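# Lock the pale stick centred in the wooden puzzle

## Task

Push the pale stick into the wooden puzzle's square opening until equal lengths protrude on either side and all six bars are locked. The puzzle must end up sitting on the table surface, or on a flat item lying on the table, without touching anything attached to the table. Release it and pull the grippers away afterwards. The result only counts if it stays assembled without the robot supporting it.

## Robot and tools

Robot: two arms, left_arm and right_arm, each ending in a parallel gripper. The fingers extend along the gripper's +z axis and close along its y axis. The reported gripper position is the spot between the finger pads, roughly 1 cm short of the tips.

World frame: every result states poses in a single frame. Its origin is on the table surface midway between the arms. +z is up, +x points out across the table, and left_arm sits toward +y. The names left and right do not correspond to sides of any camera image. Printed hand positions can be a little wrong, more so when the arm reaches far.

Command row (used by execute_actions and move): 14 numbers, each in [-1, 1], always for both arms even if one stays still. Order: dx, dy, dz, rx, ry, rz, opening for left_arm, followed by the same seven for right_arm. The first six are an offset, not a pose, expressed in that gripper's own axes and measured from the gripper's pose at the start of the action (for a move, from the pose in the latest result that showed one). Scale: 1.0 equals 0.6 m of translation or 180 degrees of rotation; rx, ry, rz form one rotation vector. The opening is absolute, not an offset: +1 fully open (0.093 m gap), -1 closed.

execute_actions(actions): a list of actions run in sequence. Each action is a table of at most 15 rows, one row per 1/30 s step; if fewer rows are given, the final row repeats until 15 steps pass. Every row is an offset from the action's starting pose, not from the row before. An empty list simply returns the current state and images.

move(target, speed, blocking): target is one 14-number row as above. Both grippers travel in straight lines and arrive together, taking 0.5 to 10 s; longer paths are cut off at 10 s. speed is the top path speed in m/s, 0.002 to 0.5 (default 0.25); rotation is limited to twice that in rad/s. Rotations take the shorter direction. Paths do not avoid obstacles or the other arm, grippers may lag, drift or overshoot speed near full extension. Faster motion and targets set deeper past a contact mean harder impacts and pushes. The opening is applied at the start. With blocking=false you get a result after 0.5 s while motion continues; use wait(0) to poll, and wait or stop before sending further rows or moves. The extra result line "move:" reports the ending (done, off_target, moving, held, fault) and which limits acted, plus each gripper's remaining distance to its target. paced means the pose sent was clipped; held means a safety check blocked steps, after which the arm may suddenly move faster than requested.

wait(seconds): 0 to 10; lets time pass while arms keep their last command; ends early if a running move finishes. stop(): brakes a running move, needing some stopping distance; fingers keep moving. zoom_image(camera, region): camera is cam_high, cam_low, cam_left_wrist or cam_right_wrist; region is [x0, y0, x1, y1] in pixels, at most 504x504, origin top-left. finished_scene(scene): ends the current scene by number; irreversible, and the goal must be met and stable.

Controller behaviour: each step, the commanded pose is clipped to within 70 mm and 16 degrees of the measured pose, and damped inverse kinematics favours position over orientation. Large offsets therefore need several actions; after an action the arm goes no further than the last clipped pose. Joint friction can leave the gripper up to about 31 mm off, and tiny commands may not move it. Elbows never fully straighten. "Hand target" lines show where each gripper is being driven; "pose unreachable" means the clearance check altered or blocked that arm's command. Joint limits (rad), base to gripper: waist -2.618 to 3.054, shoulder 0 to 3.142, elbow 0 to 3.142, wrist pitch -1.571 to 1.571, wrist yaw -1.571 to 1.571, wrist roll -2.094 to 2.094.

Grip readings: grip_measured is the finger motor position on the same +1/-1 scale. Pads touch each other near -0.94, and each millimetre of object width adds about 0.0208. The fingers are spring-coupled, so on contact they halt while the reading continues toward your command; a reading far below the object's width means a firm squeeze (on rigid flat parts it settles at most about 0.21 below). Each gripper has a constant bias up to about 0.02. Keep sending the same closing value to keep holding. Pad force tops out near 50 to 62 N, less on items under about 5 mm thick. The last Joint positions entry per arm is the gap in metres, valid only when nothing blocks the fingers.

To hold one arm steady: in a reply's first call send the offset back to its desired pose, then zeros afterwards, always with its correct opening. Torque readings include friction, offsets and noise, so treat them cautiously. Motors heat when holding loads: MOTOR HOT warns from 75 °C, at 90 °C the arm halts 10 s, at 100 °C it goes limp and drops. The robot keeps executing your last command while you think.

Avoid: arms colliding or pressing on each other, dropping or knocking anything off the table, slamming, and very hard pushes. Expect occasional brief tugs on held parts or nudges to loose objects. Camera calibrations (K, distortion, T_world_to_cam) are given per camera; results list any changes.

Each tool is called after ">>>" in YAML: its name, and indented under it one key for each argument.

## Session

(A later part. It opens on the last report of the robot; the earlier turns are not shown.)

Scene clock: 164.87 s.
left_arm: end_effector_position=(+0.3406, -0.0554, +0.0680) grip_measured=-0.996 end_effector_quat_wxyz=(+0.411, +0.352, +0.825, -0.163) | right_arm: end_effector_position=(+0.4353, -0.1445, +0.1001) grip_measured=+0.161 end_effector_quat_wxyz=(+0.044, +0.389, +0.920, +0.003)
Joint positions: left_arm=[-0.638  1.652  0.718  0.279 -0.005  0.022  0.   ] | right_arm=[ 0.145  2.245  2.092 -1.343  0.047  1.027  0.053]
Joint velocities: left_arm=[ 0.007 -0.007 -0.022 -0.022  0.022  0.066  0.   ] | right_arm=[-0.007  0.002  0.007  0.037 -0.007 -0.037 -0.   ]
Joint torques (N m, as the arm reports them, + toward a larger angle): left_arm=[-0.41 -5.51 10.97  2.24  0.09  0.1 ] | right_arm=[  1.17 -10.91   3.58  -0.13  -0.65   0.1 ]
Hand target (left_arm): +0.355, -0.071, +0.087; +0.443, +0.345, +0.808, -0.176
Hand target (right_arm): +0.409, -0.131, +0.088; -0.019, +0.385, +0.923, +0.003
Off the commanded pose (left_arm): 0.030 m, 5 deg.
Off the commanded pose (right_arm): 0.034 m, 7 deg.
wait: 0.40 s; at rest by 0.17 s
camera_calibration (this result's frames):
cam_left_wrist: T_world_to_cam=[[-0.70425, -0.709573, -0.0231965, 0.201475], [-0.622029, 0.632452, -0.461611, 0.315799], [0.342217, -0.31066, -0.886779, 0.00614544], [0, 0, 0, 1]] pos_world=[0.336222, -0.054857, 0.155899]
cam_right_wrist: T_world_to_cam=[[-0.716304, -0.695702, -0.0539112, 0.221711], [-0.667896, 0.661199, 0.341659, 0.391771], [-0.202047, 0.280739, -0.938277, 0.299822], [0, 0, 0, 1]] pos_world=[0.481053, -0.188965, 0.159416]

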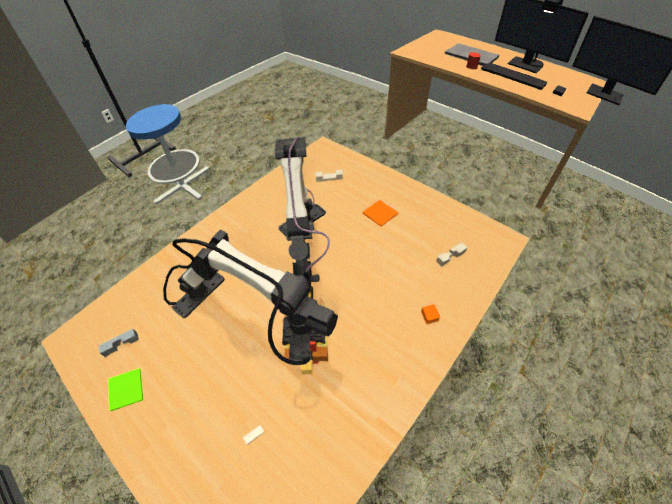

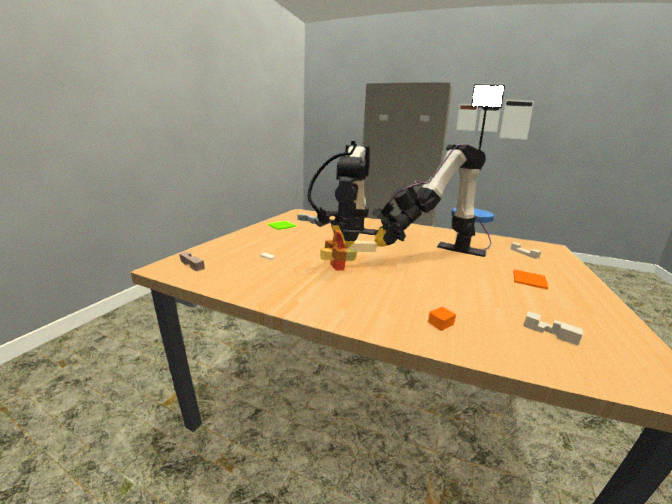

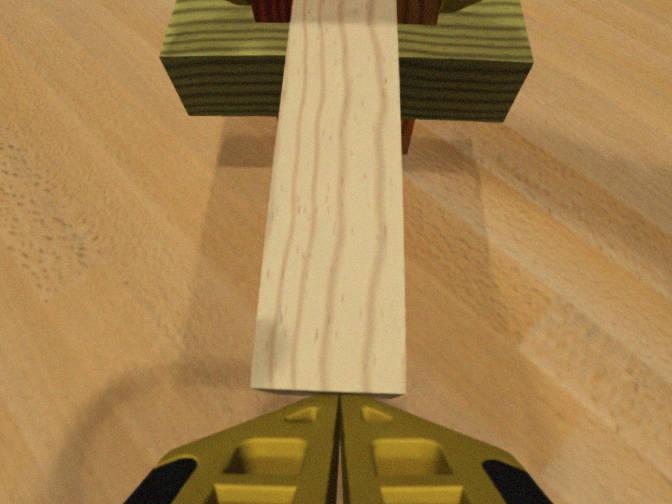

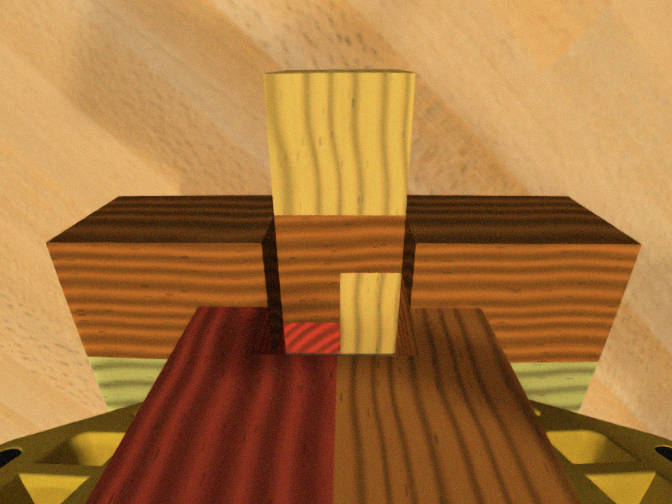

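>>> move:
  target: [0.0245,0,-0.087,0,-0.18,0,-1,0.033,0,-0.042,0.013,0.034,-0.009,0.12]
  speed: 0.08

Scene clock: 181.30 s.
left_arm: end_effector_position=(+0.3078, -0.0232, +0.0970) grip_measured=-0.996 end_effector_quat_wxyz=(+0.629, +0.289, +0.676, -0.252) | right_arm: end_effector_position=(+0.4183, -0.1363, +0.1089) grip_measured=+0.161 end_effector_quat_wxyz=(-0.020, +0.384, +0.923, -0.007)
Joint positions: left_arm=[-0.638  1.873  0.228  1.563 -0.001  0.022  0.   ] | right_arm=[ 0.149  2.328  2.27  -1.553 -0.011  1.021  0.053]
Joint velocities: left_arm=[ 0.002 -0.007  0.002  0.051 -0.051 -0.037  0.   ] | right_arm=[ 0.012  0.002  0.012  0.022 -0.022 -0.037 -0.   ]
Joint torques (N m, as the arm reports them, + toward a larger angle): left_arm=[ 0.08 -5.07  2.09  2.1   0.16  0.03] | right_arm=[  0.54 -12.22   8.81  -0.02  -0.04   0.02]
Hand target (left_arm): +0.304, -0.018, +0.091; +0.623, +0.289, +0.681, -0.253
Hand target (right_arm): +0.419, -0.129, +0.123; -0.012, +0.376, +0.926, +0.006
Off the commanded pose (left_arm): 0.010 m, 1 deg.
Off the commanded pose (right_arm): 0.016 m, 2 deg.
joint sent to its limit (left arm) — the command would take joint 4 (wrist pitch) past its upper limit, so that joint was sent only as far as its limit.
joint sent to its limit (right arm) — the command would take joint 4 (wrist pitch) past its lower limit, so that joint was sent only as far as its limit.
move: off_target (right_arm)
camera_calibration (this result's frames):
cam_left_wrist: T_world_to_cam=[[-0.698308, -0.715618, -0.0159921, 0.199112], [-0.345026, 0.356087, -0.868423, 0.236212], [0.627154, -0.60091, -0.495566, -0.0792809], [0, 0, 0, 1]] pos_world=[0.270262, 0.0107355, 0.169027]
cam_right_wrist: T_world_to_cam=[[-0.7106, -0.703447, 0.0145095, 0.204877], [-0.626197, 0.641699, 0.442831, 0.340922], [-0.320819, 0.30559, -0.896488, 0.350819], [0, 0, 0, 1]] pos_world=[0.471619, -0.181856, 0.160562]

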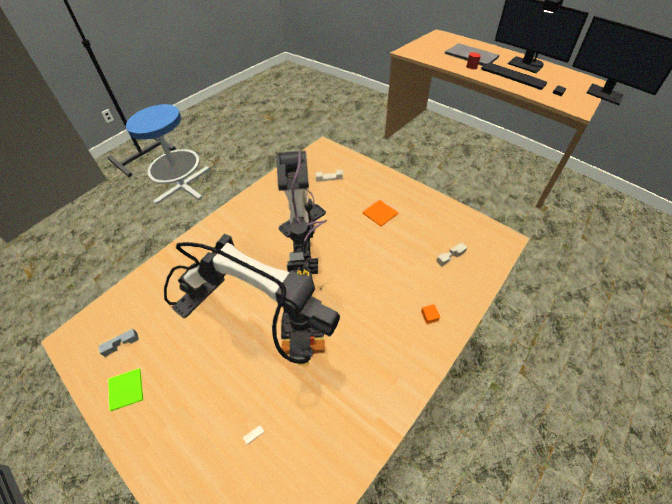

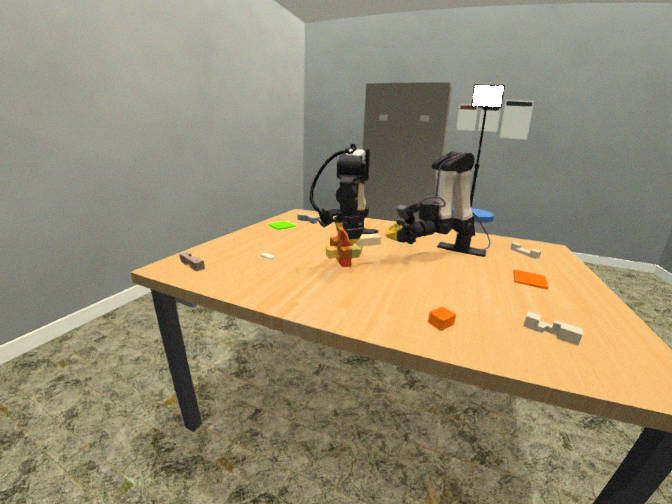

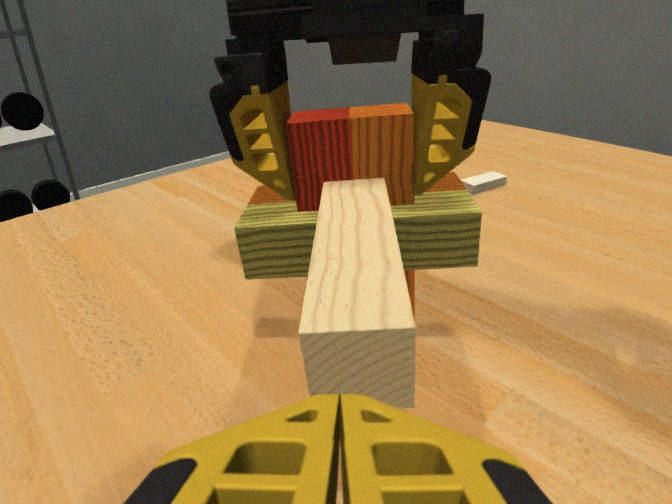

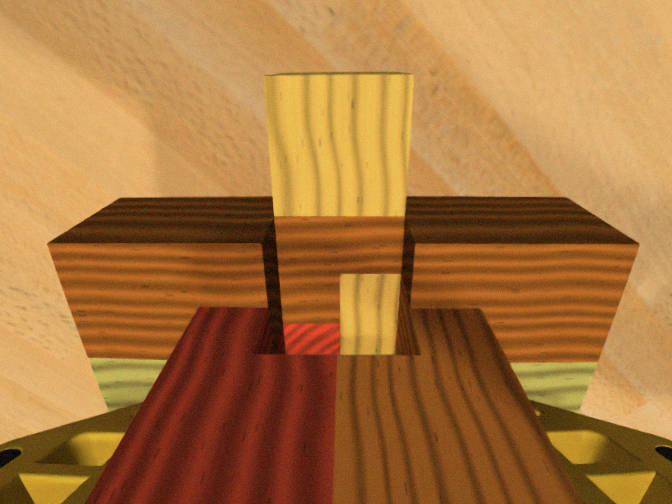

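>>> move:
  target: [0.036,0,0,0,0.029,0,-1,0,0.016,0.045,-0.012,0,0,0.12]
  speed: 0.03

Scene clock: 185.17 s.
left_arm: end_effector_position=(+0.3055, -0.0210, +0.0729) grip_measured=-0.996 end_effector_quat_wxyz=(+0.594, +0.302, +0.707, -0.238) | right_arm: end_effector_position=(+0.4180, -0.1360, +0.1002) grip_measured=+0.161 end_effector_quat_wxyz=(-0.012, +0.384, +0.923, -0.000)
Joint positions: left_arm=[-0.638  1.873  0.228  1.463 -0.001  0.022  0.   ] | right_arm=[ 0.149  2.288  2.168 -1.47  -0.013  1.021  0.053]
Joint velocities: left_arm=[-0.002  0.007 -0.007  0.037 -0.051  0.051  0.   ] | right_arm=[ 0.002 -0.002 -0.012 -0.007  0.081 -0.037 -0.   ]
Joint torques (N m, as the arm reports them, + toward a larger angle): left_arm=[-0.28 -6.53  4.22  1.95  0.06  0.12] | right_arm=[  0.08 -10.18   2.68   0.96  -0.1    0.07]
Hand target (left_arm): +0.307, -0.022, +0.075; +0.597, +0.301, +0.704, -0.239
Hand target (right_arm): +0.423, -0.130, +0.082; -0.014, +0.384, +0.923, +0.009
Off the commanded pose (left_arm): 0.003 m, 1 deg.
Off the commanded pose (right_arm): 0.021 m, 1 deg.
move: off_target (right_arm)
camera_calibration (this result's frames):
cam_left_wrist: T_world_to_cam=[[-0.699486, -0.714438, -0.0172173, 0.199242], [-0.404721, 0.415877, -0.8144, 0.22925], [0.588999, -0.562694, -0.580048, -0.0698296], [0, 0, 0, 1]] pos_world=[0.273279, 0.00771388, 0.149627]
cam_right_wrist: T_world_to_cam=[[-0.710741, -0.70344, -0.00439887, 0.20687], [-0.634923, 0.638796, 0.434525, 0.348477], [-0.302853, 0.311628, -0.900649, 0.336551], [0, 0, 0, 1]] pos_world=[0.470212, -0.181964, 0.152603]

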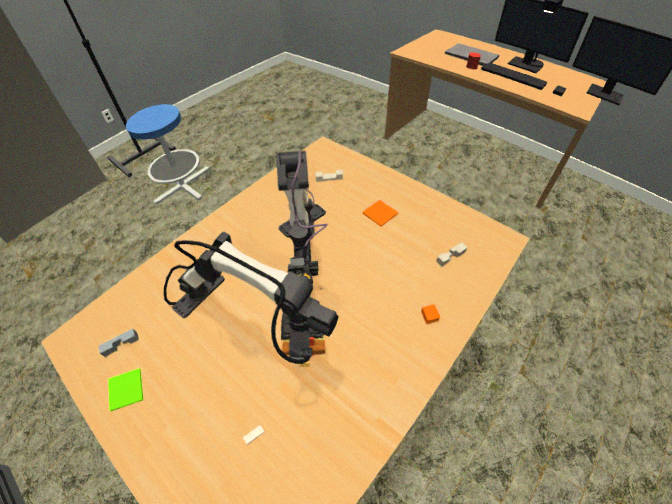

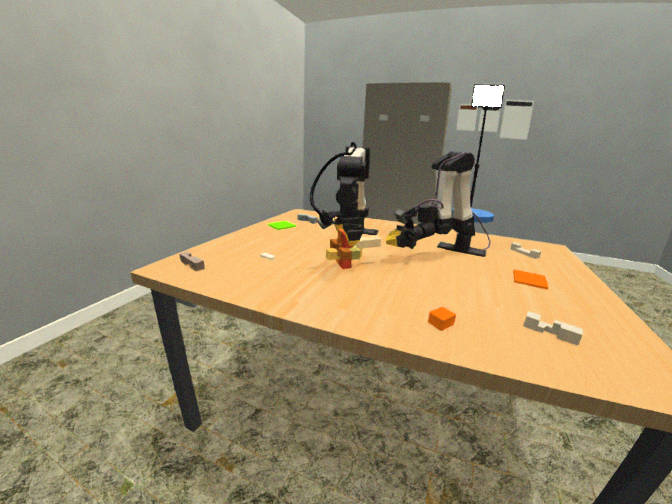

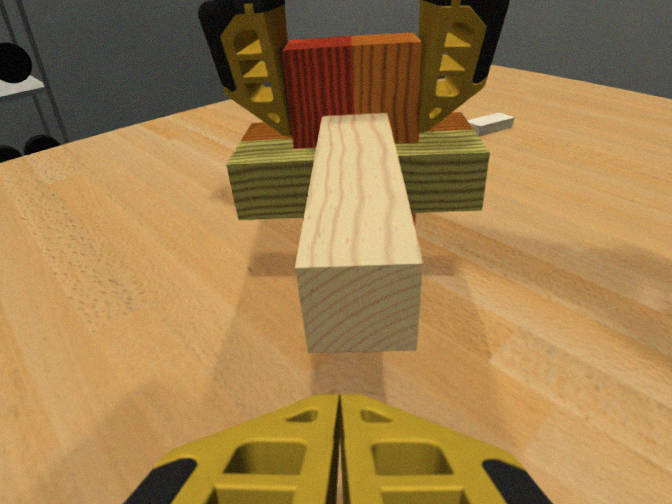

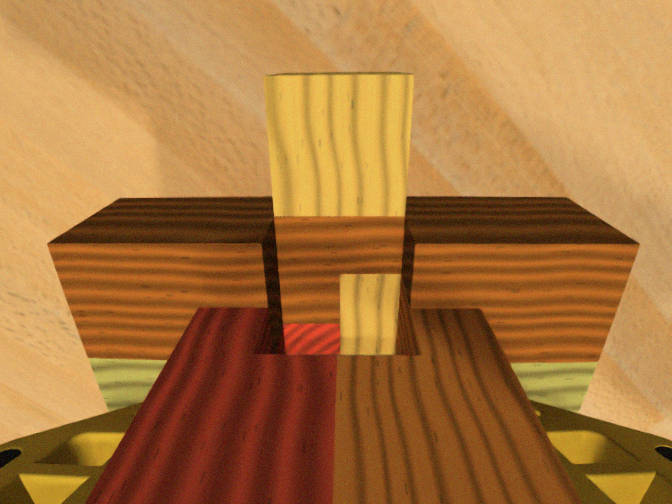

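>>> move:
  target: [-0.041,-0.015,0.057,0.005,-0.019,0,-1,0.01,0.01,0.03,-0.006,0.008,0,0.12]
  speed: 0.04

Scene clock: 188.57 s.
left_arm: end_effector_position=(+0.3201, -0.0450, +0.0882) grip_measured=-0.996 end_effector_quat_wxyz=(+0.609, +0.300, +0.691, -0.249) | right_arm: end_effector_position=(+0.4172, -0.1362, +0.1000) grip_measured=+0.161 end_effector_quat_wxyz=(-0.008, +0.384, +0.923, +0.003)
Joint positions: left_arm=[-0.656  1.884  0.332  1.417 -0.007  0.022  0.   ] | right_arm=[ 0.149  2.271  2.138 -1.448 -0.014  1.022  0.053]
Joint velocities: left_arm=[-0.022 -0.007 -0.007  0.007  0.007  0.066  0.   ] | right_arm=[ 0.002 -0.012 -0.012  0.037  0.081 -0.007  0.   ]
Joint torques (N m, as the arm reports them, + toward a larger angle): left_arm=[-0.72 -5.26  7.52  1.89  0.02  0.08] | right_arm=[  0.37 -10.1    2.75   0.8   -0.24   0.08]
Hand target (left_arm): +0.325, -0.054, +0.090; +0.612, +0.299, +0.687, -0.253
Hand target (right_arm): +0.417, -0.128, +0.083; -0.021, +0.384, +0.923, +0.012
Off the commanded pose (left_arm): 0.011 m, 1 deg.
Off the commanded pose (right_arm): 0.020 m, 2 deg.
move: off_target (left_arm, right_arm)
camera_calibration (this result's frames):
cam_left_wrist: T_world_to_cam=[[-0.708167, -0.70583, -0.0174354, 0.195755], [-0.371725, 0.393723, -0.840715, 0.248341], [0.600267, -0.588886, -0.541196, -0.0913788], [0, 0, 0, 1]] pos_world=[0.285793, -0.0134196, 0.162743]
cam_right_wrist: T_world_to_cam=[[-0.711475, -0.702593, -0.0129265, 0.207458], [-0.63812, 0.638264, 0.430606, 0.349855], [-0.29429, 0.314614, -0.902447, 0.333279], [0, 0, 0, 1]] pos_world=[0.468931, -0.182396, 0.152799]

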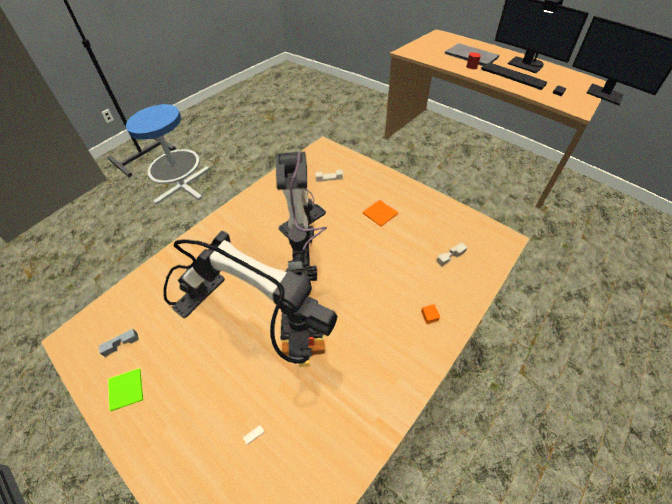

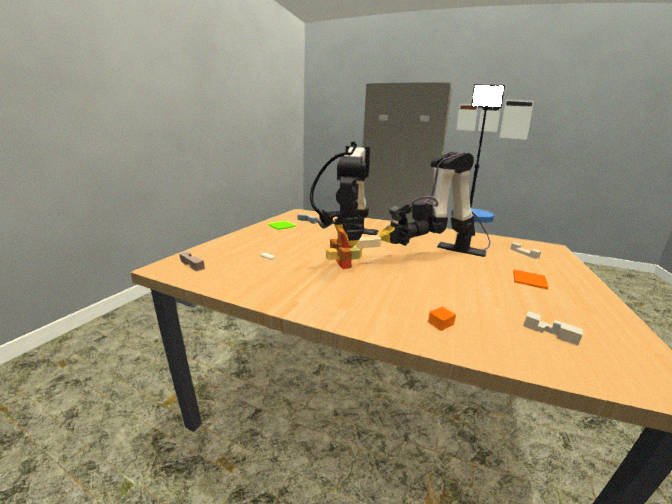

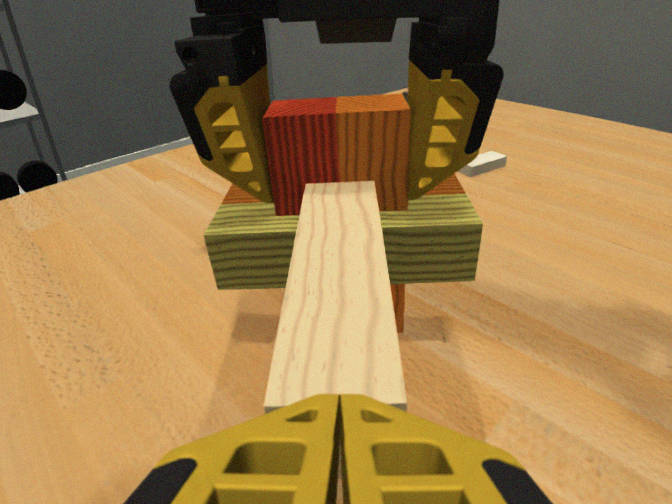

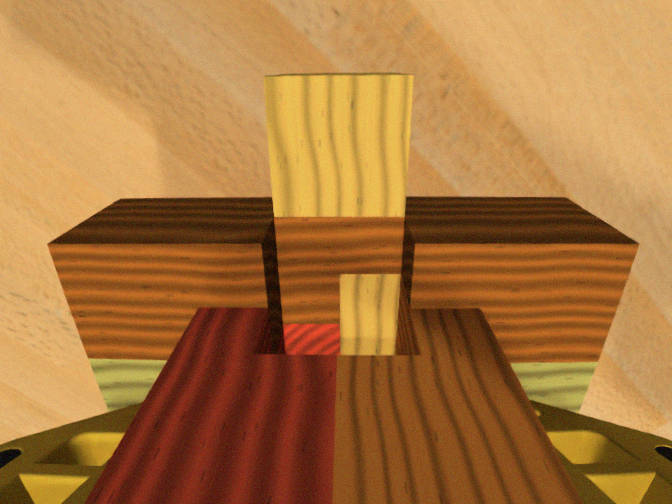

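>>> execute_actions:
  actions:
    - [[0.007,0,0,0,0.005,0,-1,0.012,0.008,0.03,-0.005,0.01,0,0.12],[0.012,0,0,0,0.01,0,-1,0.012,0.008,0.03,-0.005,0.01,0,0.12],[0.018,0,0,0,0.015,0,-1,0.012,0.008,0.03,-0.005,0.01,0,0.12]]

>>> move:
  target: [-0.016,0,0.065,0,-0.004,0,-1,0.012,0.008,0.03,-0.005,0.01,0,0.12]
  speed: 0.025

Scene clock: 191.00 s.
left_arm: end_effector_position=(+0.3199, -0.0449, +0.0865) grip_measured=-0.996 end_effector_quat_wxyz=(+0.607, +0.301, +0.693, -0.248) | right_arm: end_effector_position=(+0.4167, -0.1363, +0.0997) grip_measured=+0.161 end_effector_quat_wxyz=(-0.004, +0.384, +0.923, +0.006)
Joint positions: left_arm=[-0.656  1.884  0.332  1.411 -0.007  0.022  0.   ] | right_arm=[ 0.149  2.256  2.112 -1.427 -0.014  1.022  0.053]
Joint velocities: left_arm=[ 0.022 -0.012  0.002  0.007  0.022  0.022  0.   ] | right_arm=[-0.012  0.007 -0.022 -0.037 -0.051  0.007 -0.001]
Joint torques (N m, as the arm reports them, + toward a larger angle): left_arm=[-0.24 -7.37  4.41  1.57  0.06  0.1 ] | right_arm=[  0.29 -10.22   2.78   0.73  -0.28   0.14]
Hand target (left_arm): +0.319, -0.044, +0.078; +0.593, +0.307, +0.704, -0.242
Hand target (right_arm): +0.415, -0.128, +0.083; -0.021, +0.384, +0.923, +0.015
Off the commanded pose (left_arm): 0.009 m, 2 deg.
Off the commanded pose (right_arm): 0.020 m, 2 deg.
camera_calibration (this result's frames):
cam_left_wrist: T_world_to_cam=[[-0.708517, -0.705476, -0.0175035, 0.1958], [-0.3756, 0.397985, -0.836978, 0.247939], [0.597434, -0.586439, -0.546957, -0.0905623], [0, 0, 0, 1]] pos_world=[0.285958, -0.0136531, 0.161413]
cam_right_wrist: T_world_to_cam=[[-0.711317, -0.702555, -0.0210729, 0.207782], [-0.642095, 0.637323, 0.426068, 0.351735], [-0.285906, 0.3166, -0.904446, 0.329868], [0, 0, 0, 1]] pos_world=[0.467958, -0.182627, 0.152864]

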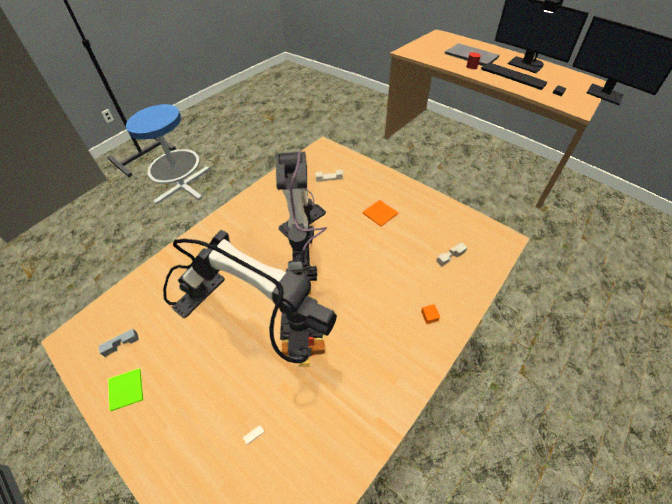

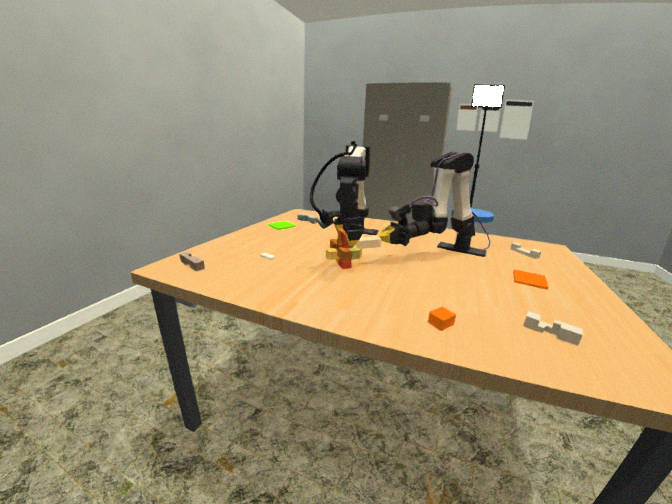

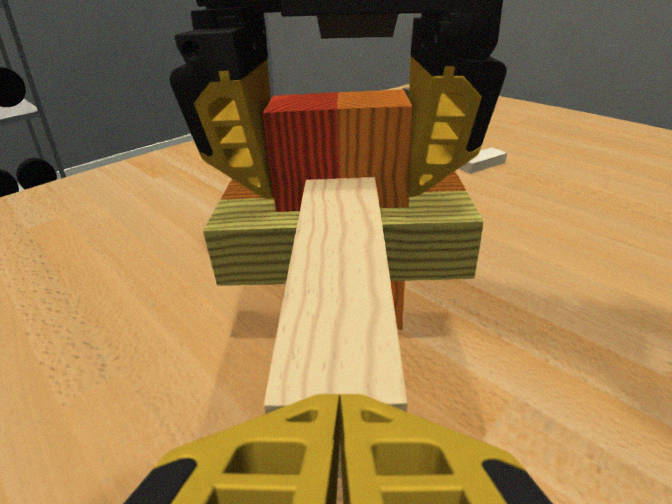

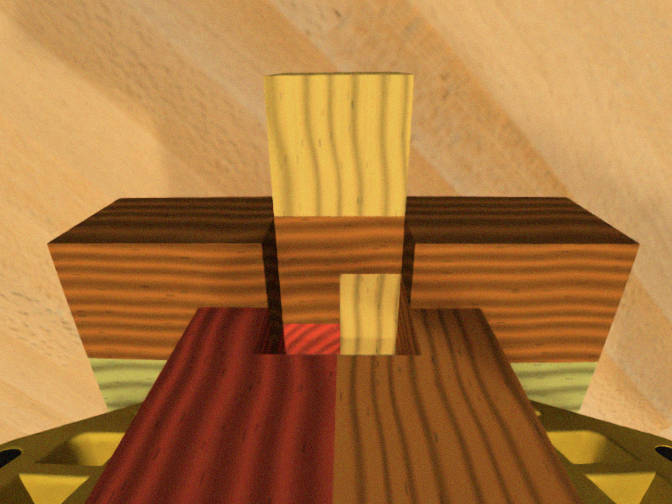

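Scene clock: 192.83 s.
left_arm: end_effector_position=(+0.3386, -0.0581, +0.0780) grip_measured=-0.996 end_effector_quat_wxyz=(+0.598, +0.298, +0.706, -0.233) | right_arm: end_effector_position=(+0.4349, -0.1472, +0.0994) grip_measured=+0.161 end_effector_quat_wxyz=(+0.036, +0.387, +0.921, +0.005)
Joint positions: left_arm=[-0.656  1.928  0.429  1.322 -0.033  0.022  0.   ] | right_arm=[ 0.134  2.252  2.102 -1.355  0.033  1.012  0.053]
Joint velocities: left_arm=[ 0.007  0.002  0.002  0.037  0.007 -0.007  0.   ] | right_arm=[-0.002 -0.007  0.002  0.022  0.081 -0.007  0.   ]
Joint torques (N m, as the arm reports them, + toward a larger angle): left_arm=[-0.35 -6.06  9.18  2.04  0.34  0.11] | right_arm=[  1.68 -10.69   2.51   0.3   -0.7    0.2 ]
Hand target (left_arm): +0.346, -0.073, +0.091; +0.611, +0.300, +0.689, -0.249
Hand target (right_arm): +0.415, -0.129, +0.083; -0.016, +0.385, +0.923, +0.017
Off the commanded pose (left_arm): 0.022 m, 3 deg.
Off the commanded pose (right_arm): 0.033 m, 6 deg.
move: off_target (left_arm, right_arm)
camera_calibration (this result's frames):
cam_left_wrist: T_world_to_cam=[[-0.690652, -0.722832, -0.0226658, 0.192975], [-0.403634, 0.411291, -0.817263, 0.261829], [0.600066, -0.555296, -0.575819, -0.110899], [0, 0, 0, 1]] pos_world=[0.305508, -0.0297819, 0.154499]
cam_right_wrist: T_world_to_cam=[[-0.713148, -0.699092, -0.0518665, 0.217474], [-0.667074, 0.654017, 0.356756, 0.390659], [-0.215484, 0.289018, -0.932757, 0.306281], [0, 0, 0, 1]] pos_world=[0.481688, -0.191984, 0.157596]

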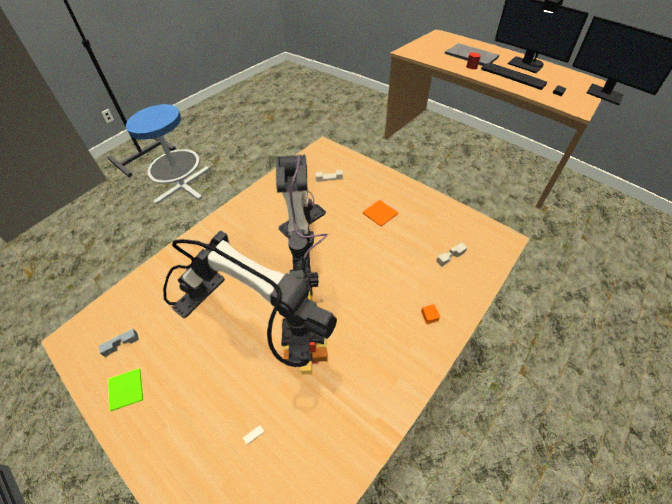

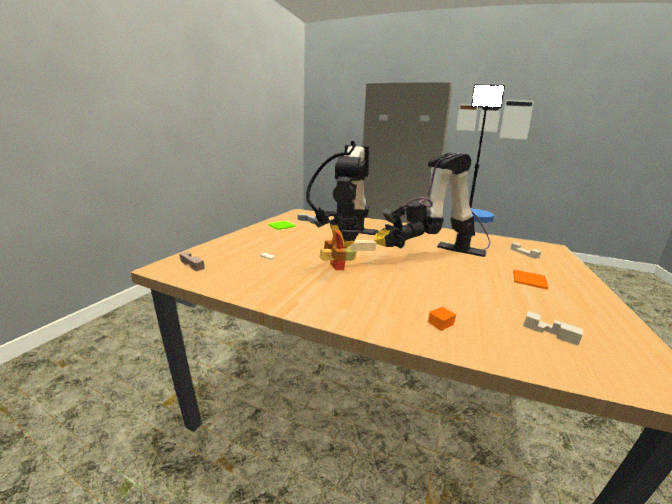

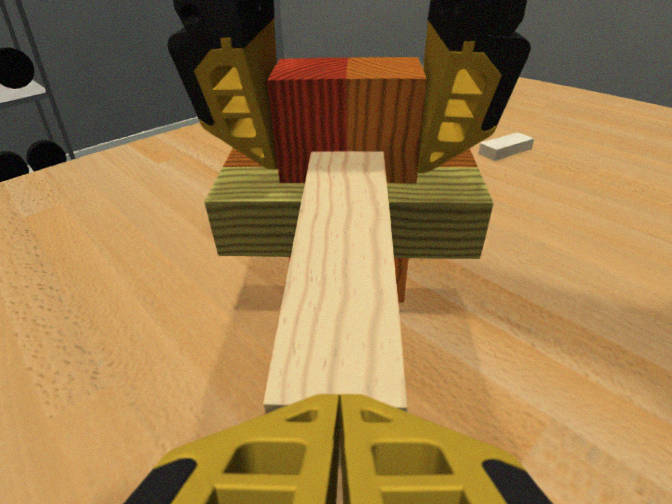

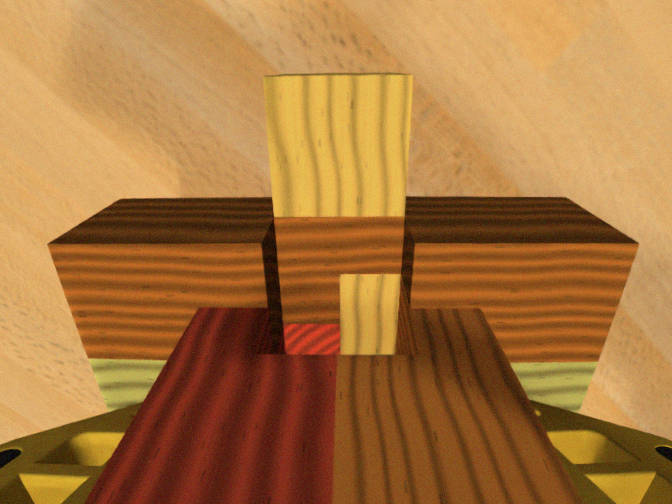

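>>> execute_actions:
  actions:
    - [[-0.02,-0.008,0.025,0,-0.01,0,-1,0.04,0,0.02,0.01,0.035,0,0.22]]
    - [[-0.02,-0.008,0.025,0,-0.01,0,-1,0.04,0,0.02,0.01,0.035,0,0.27]]

Scene clock: 196.50 s.
left_arm: end_effector_position=(+0.3395, -0.0567, +0.0771) grip_measured=-0.996 end_effector_quat_wxyz=(+0.601, +0.292, +0.711, -0.222) | right_arm: end_effector_position=(+0.4348, -0.1473, +0.0994) grip_measured=+0.275 end_effector_quat_wxyz=(+0.036, +0.391, +0.920, +0.005)
Joint positions: left_arm=[-0.668  1.928  0.429  1.318 -0.071  0.022  0.   ] | right_arm=[ 0.134  2.252  2.102 -1.356  0.033  1.019  0.058]
Joint velocities: left_arm=[-0.012  0.002  0.002 -0.051  0.051 -0.022  0.   ] | right_arm=[-0.007 -0.007 -0.012 -0.022 -0.051  0.007 -0.001]
Joint torques (N m, as the arm reports them, + toward a larger angle): left_arm=[-0.88 -6.39  9.33  1.86  0.11  0.09] | right_arm=[ 1.18 -8.62  6.94 -0.09 -0.67  0.17]
Hand target (left_arm): +0.347, -0.072, +0.087; +0.610, +0.291, +0.699, -0.232
Hand target (right_arm): +0.419, -0.131, +0.087; -0.018, +0.390, +0.921, +0.013
Off the commanded pose (left_arm): 0.020 m, 2 deg.
Off the commanded pose (right_arm): 0.027 m, 7 deg.
camera_calibration (this result's frames):
cam_left_wrist: T_world_to_cam=[[-0.671228, -0.740653, -0.0297708, 0.187496], [-0.412761, 0.406828, -0.814935, 0.263505], [0.615695, -0.534719, -0.578787, -0.115098], [0, 0, 0, 1]] pos_world=[0.305483, -0.029877, 0.153703]
cam_right_wrist: T_world_to_cam=[[-0.718723, -0.693348, -0.052018, 0.220588], [-0.661744, 0.659163, 0.35721, 0.389144], [-0.213382, 0.291157, -0.932575, 0.305702], [0, 0, 0, 1]] pos_world=[0.481287, -0.192572, 0.157558]

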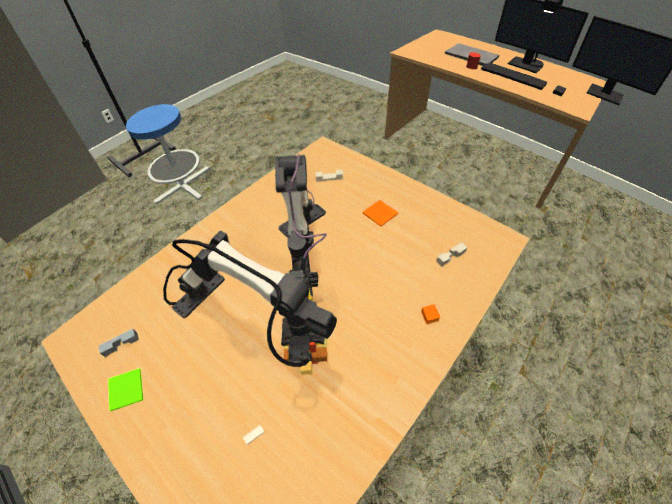

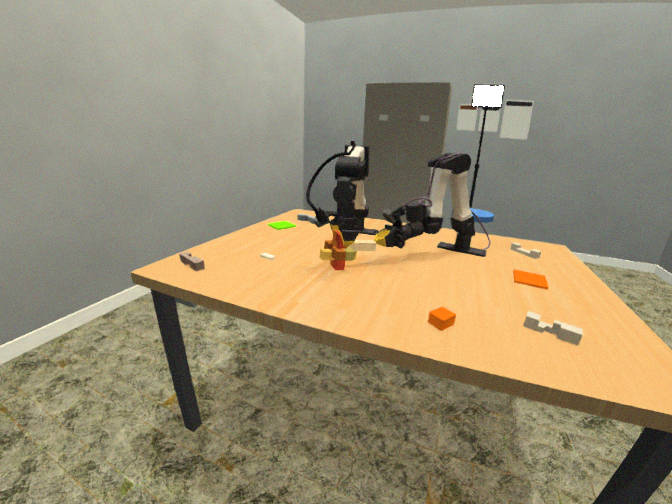

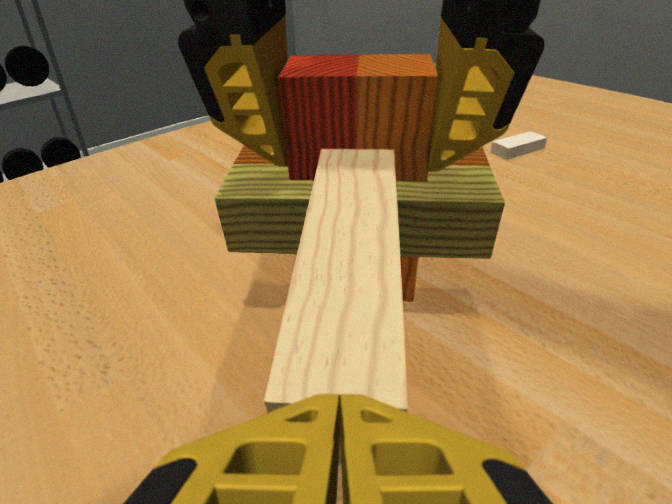

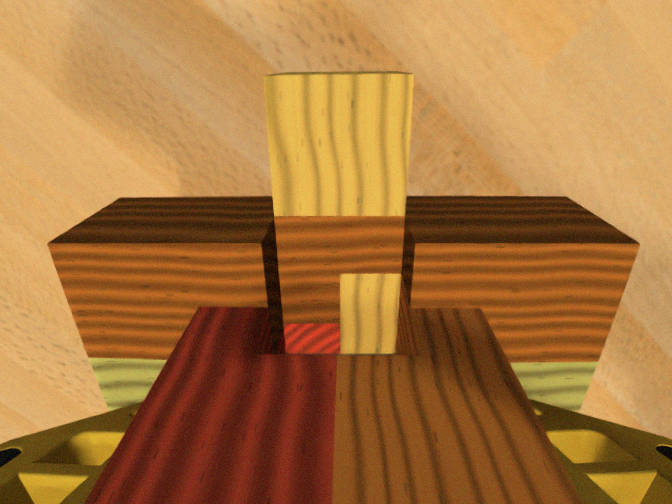

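>>> execute_actions:
  actions:
    - [[-0.02,-0.008,0.02,0.008,-0.01,0,-1,0.04,0,0.02,0.01,0.035,0,0.27],[-0.02,-0.014,0.02,0.015,-0.01,0,-1,0.04,0,0.02,0.01,0.035,0,0.27],[-0.02,-0.02,0.02,0.022,-0.01,0,-1,0.04,0,0.02,0.01,0.035,0,0.27],[-0.02,-0.026,0.02,0.029,-0.01,0,-1,0.04,0,0.02,0.01,0.035,0,0.27],[-0.02,-0.032,0.02,0.036,-0.01,0,-1,0.04,0,0.02,0.01,0.035,0,0.27]]

Scene clock: 200.93 s.
left_arm: end_effector_position=(+0.3377, -0.0588, +0.0770) grip_measured=-0.996 end_effector_quat_wxyz=(+0.596, +0.301, +0.707, -0.235) | right_arm: end_effector_position=(+0.4348, -0.1473, +0.0994) grip_measured=+0.275 end_effector_quat_wxyz=(+0.036, +0.386, +0.922, +0.005)
Joint positions: left_arm=[-0.657  1.928  0.429  1.318 -0.027  0.022  0.   ] | right_arm=[ 0.134  2.252  2.102 -1.356  0.033  1.01   0.058]
Joint velocities: left_arm=[-0.007 -0.017 -0.007  0.037  0.037 -0.051  0.   ] | right_arm=[ 0.002  0.002 -0.002 -0.007  0.022 -0.007 -0.001]
Joint torques (N m, as the arm reports them, + toward a larger angle): left_arm=[-0.83 -6.95  8.55  1.87  0.78  0.11] | right_arm=[ 1.14 -8.7   6.88 -0.08 -0.68  0.27]
Hand target (left_arm): +0.335, -0.079, +0.087; +0.595, +0.321, +0.687, -0.266
Hand target (right_arm): +0.420, -0.131, +0.087; -0.018, +0.392, +0.920, +0.013
Off the commanded pose (left_arm): 0.024 m, 5 deg.
Off the commanded pose (right_arm): 0.027 m, 7 deg.
camera_calibration (this result's frames):
cam_left_wrist: T_world_to_cam=[[-0.695069, -0.71861, -0.0218813, 0.193413], [-0.404078, 0.415653, -0.814833, 0.261133], [0.594642, -0.557524, -0.579282, -0.109329], [0, 0, 0, 1]] pos_world=[0.304965, -0.0305055, 0.153679]
cam_right_wrist: T_world_to_cam=[[-0.712371, -0.699915, -0.0514481, 0.216802], [-0.667676, 0.653324, 0.356899, 0.390894], [-0.216187, 0.288595, -0.932725, 0.306559], [0, 0, 0, 1]] pos_world=[0.481708, -0.192109, 0.157579]

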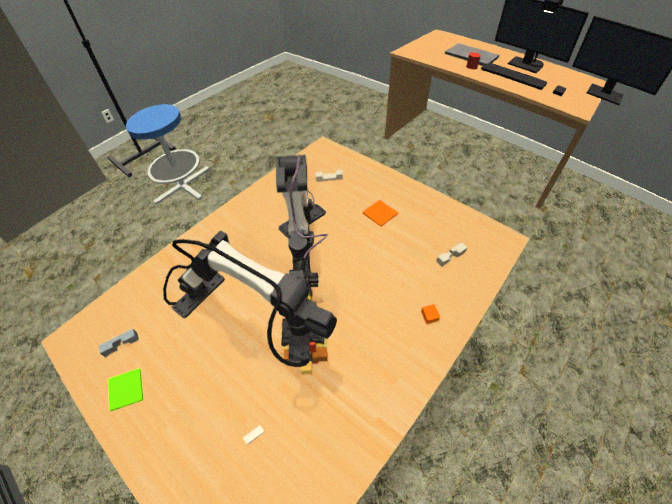

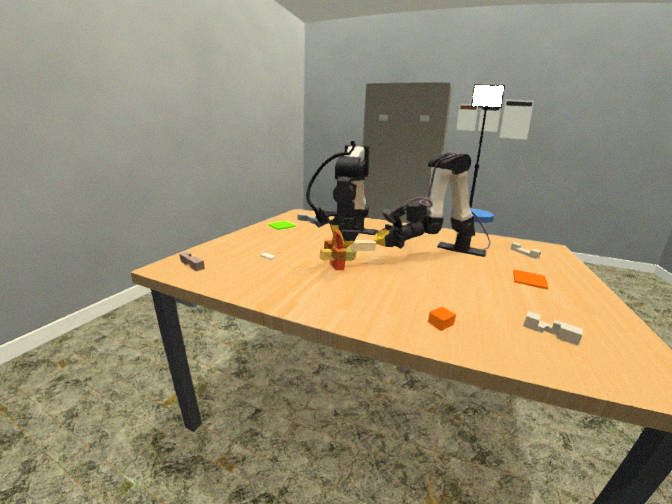

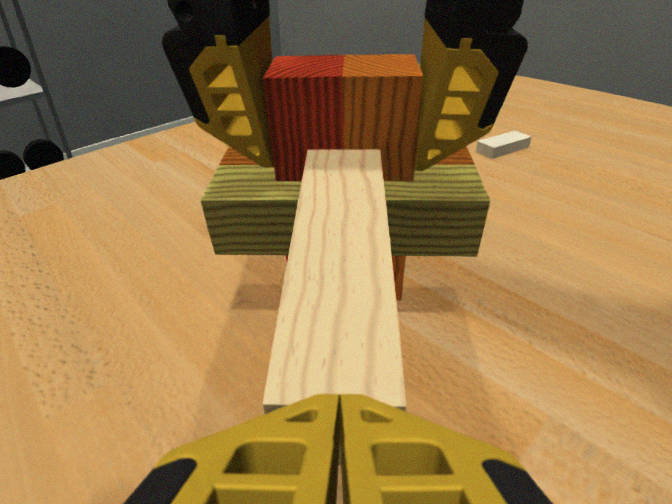

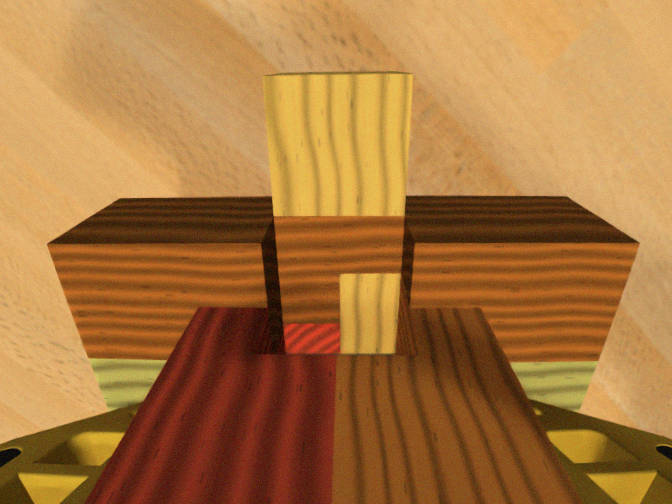

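>>> execute_actions:
  actions:
    - [[0,-0.008,-0.035,0.008,0,0,-1,0.03,0,0.03,0.01,0.03,0,0.1]]
    - [[0.016,0,0,0,0.012,0,-1,0.04,0,0.06,0.012,0.04,0,0.1]]

Scene clock: 212.00 s.
left_arm: end_effector_position=(+0.3232, -0.0469, +0.0632) grip_measured=-0.996 end_effector_quat_wxyz=(+0.571, +0.313, +0.723, -0.231) | right_arm: end_effector_position=(+0.4347, -0.1472, +0.0987) grip_measured=+0.151 end_effector_quat_wxyz=(+0.035, +0.388, +0.921, +0.005)
Joint positions: left_arm=[-0.656  1.893  0.366  1.282 -0.012  0.022  0.   ] | right_arm=[ 0.133  2.254  2.102 -1.356  0.031  1.013  0.052]
Joint velocities: left_arm=[ 0.017 -0.002 -0.002 -0.022  0.022  0.081  0.   ] | right_arm=[ 0.012 -0.017 -0.002 -0.037  0.007  0.022 -0.   ]
Joint torques (N m, as the arm reports them, + toward a larger angle): left_arm=[-0.16 -7.09  4.6   2.02  0.09  0.1 ] | right_arm=[ 0.61 -7.09  3.17  0.41 -0.73  0.11]
Hand target (left_arm): +0.323, -0.047, +0.063; +0.571, +0.313, +0.723, -0.231
Hand target (right_arm): +0.420, -0.132, +0.065; -0.029, +0.389, +0.921, +0.011
Off the commanded pose (left_arm): 0.000 m, 0 deg.
Off the commanded pose (right_arm): 0.043 m, 7 deg.
camera_calibration (this result's frames):
cam_left_wrist: T_world_to_cam=[[-0.705878, -0.708035, -0.0205639, 0.195511], [-0.434593, 0.455829, -0.776755, 0.248475], [0.559343, -0.539357, -0.629467, -0.08671], [0, 0, 0, 1]] pos_world=[0.294493, -0.0216009, 0.142443]
cam_right_wrist: T_world_to_cam=[[-0.714528, -0.697746, -0.0510015, 0.21796], [-0.664967, 0.654687, 0.35945, 0.389732], [-0.217414, 0.290751, -0.93177, 0.306618], [0, 0, 0, 1]] pos_world=[0.481561, -0.192221, 0.156725]

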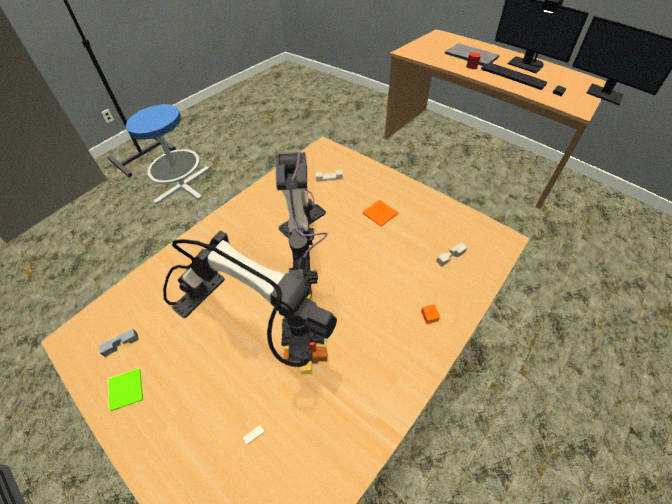

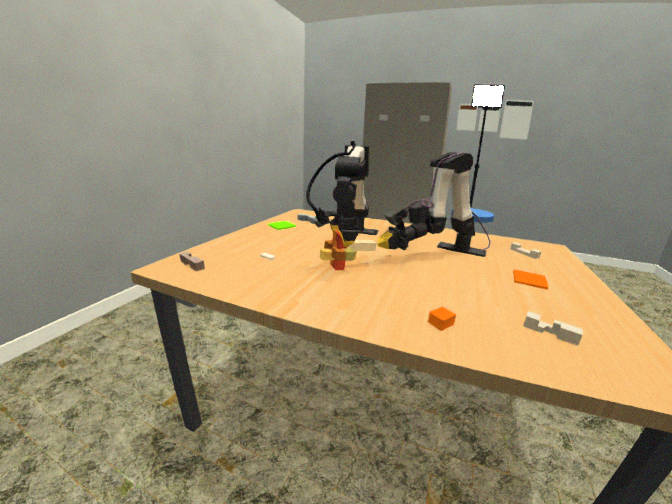

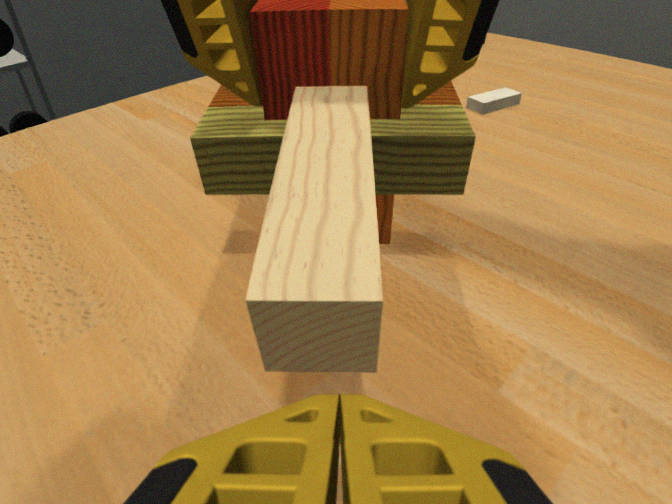

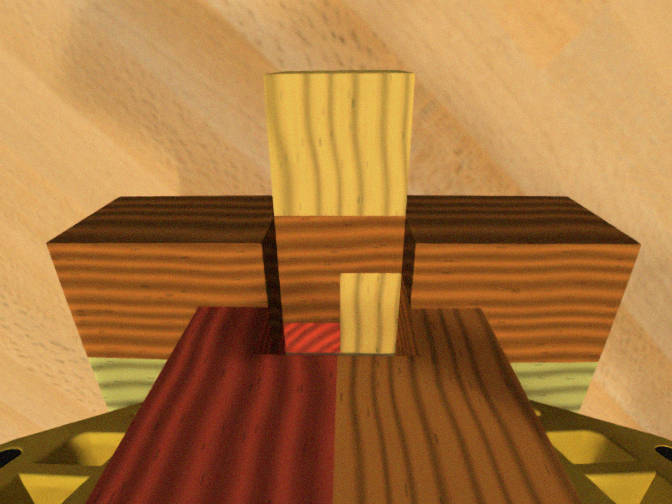

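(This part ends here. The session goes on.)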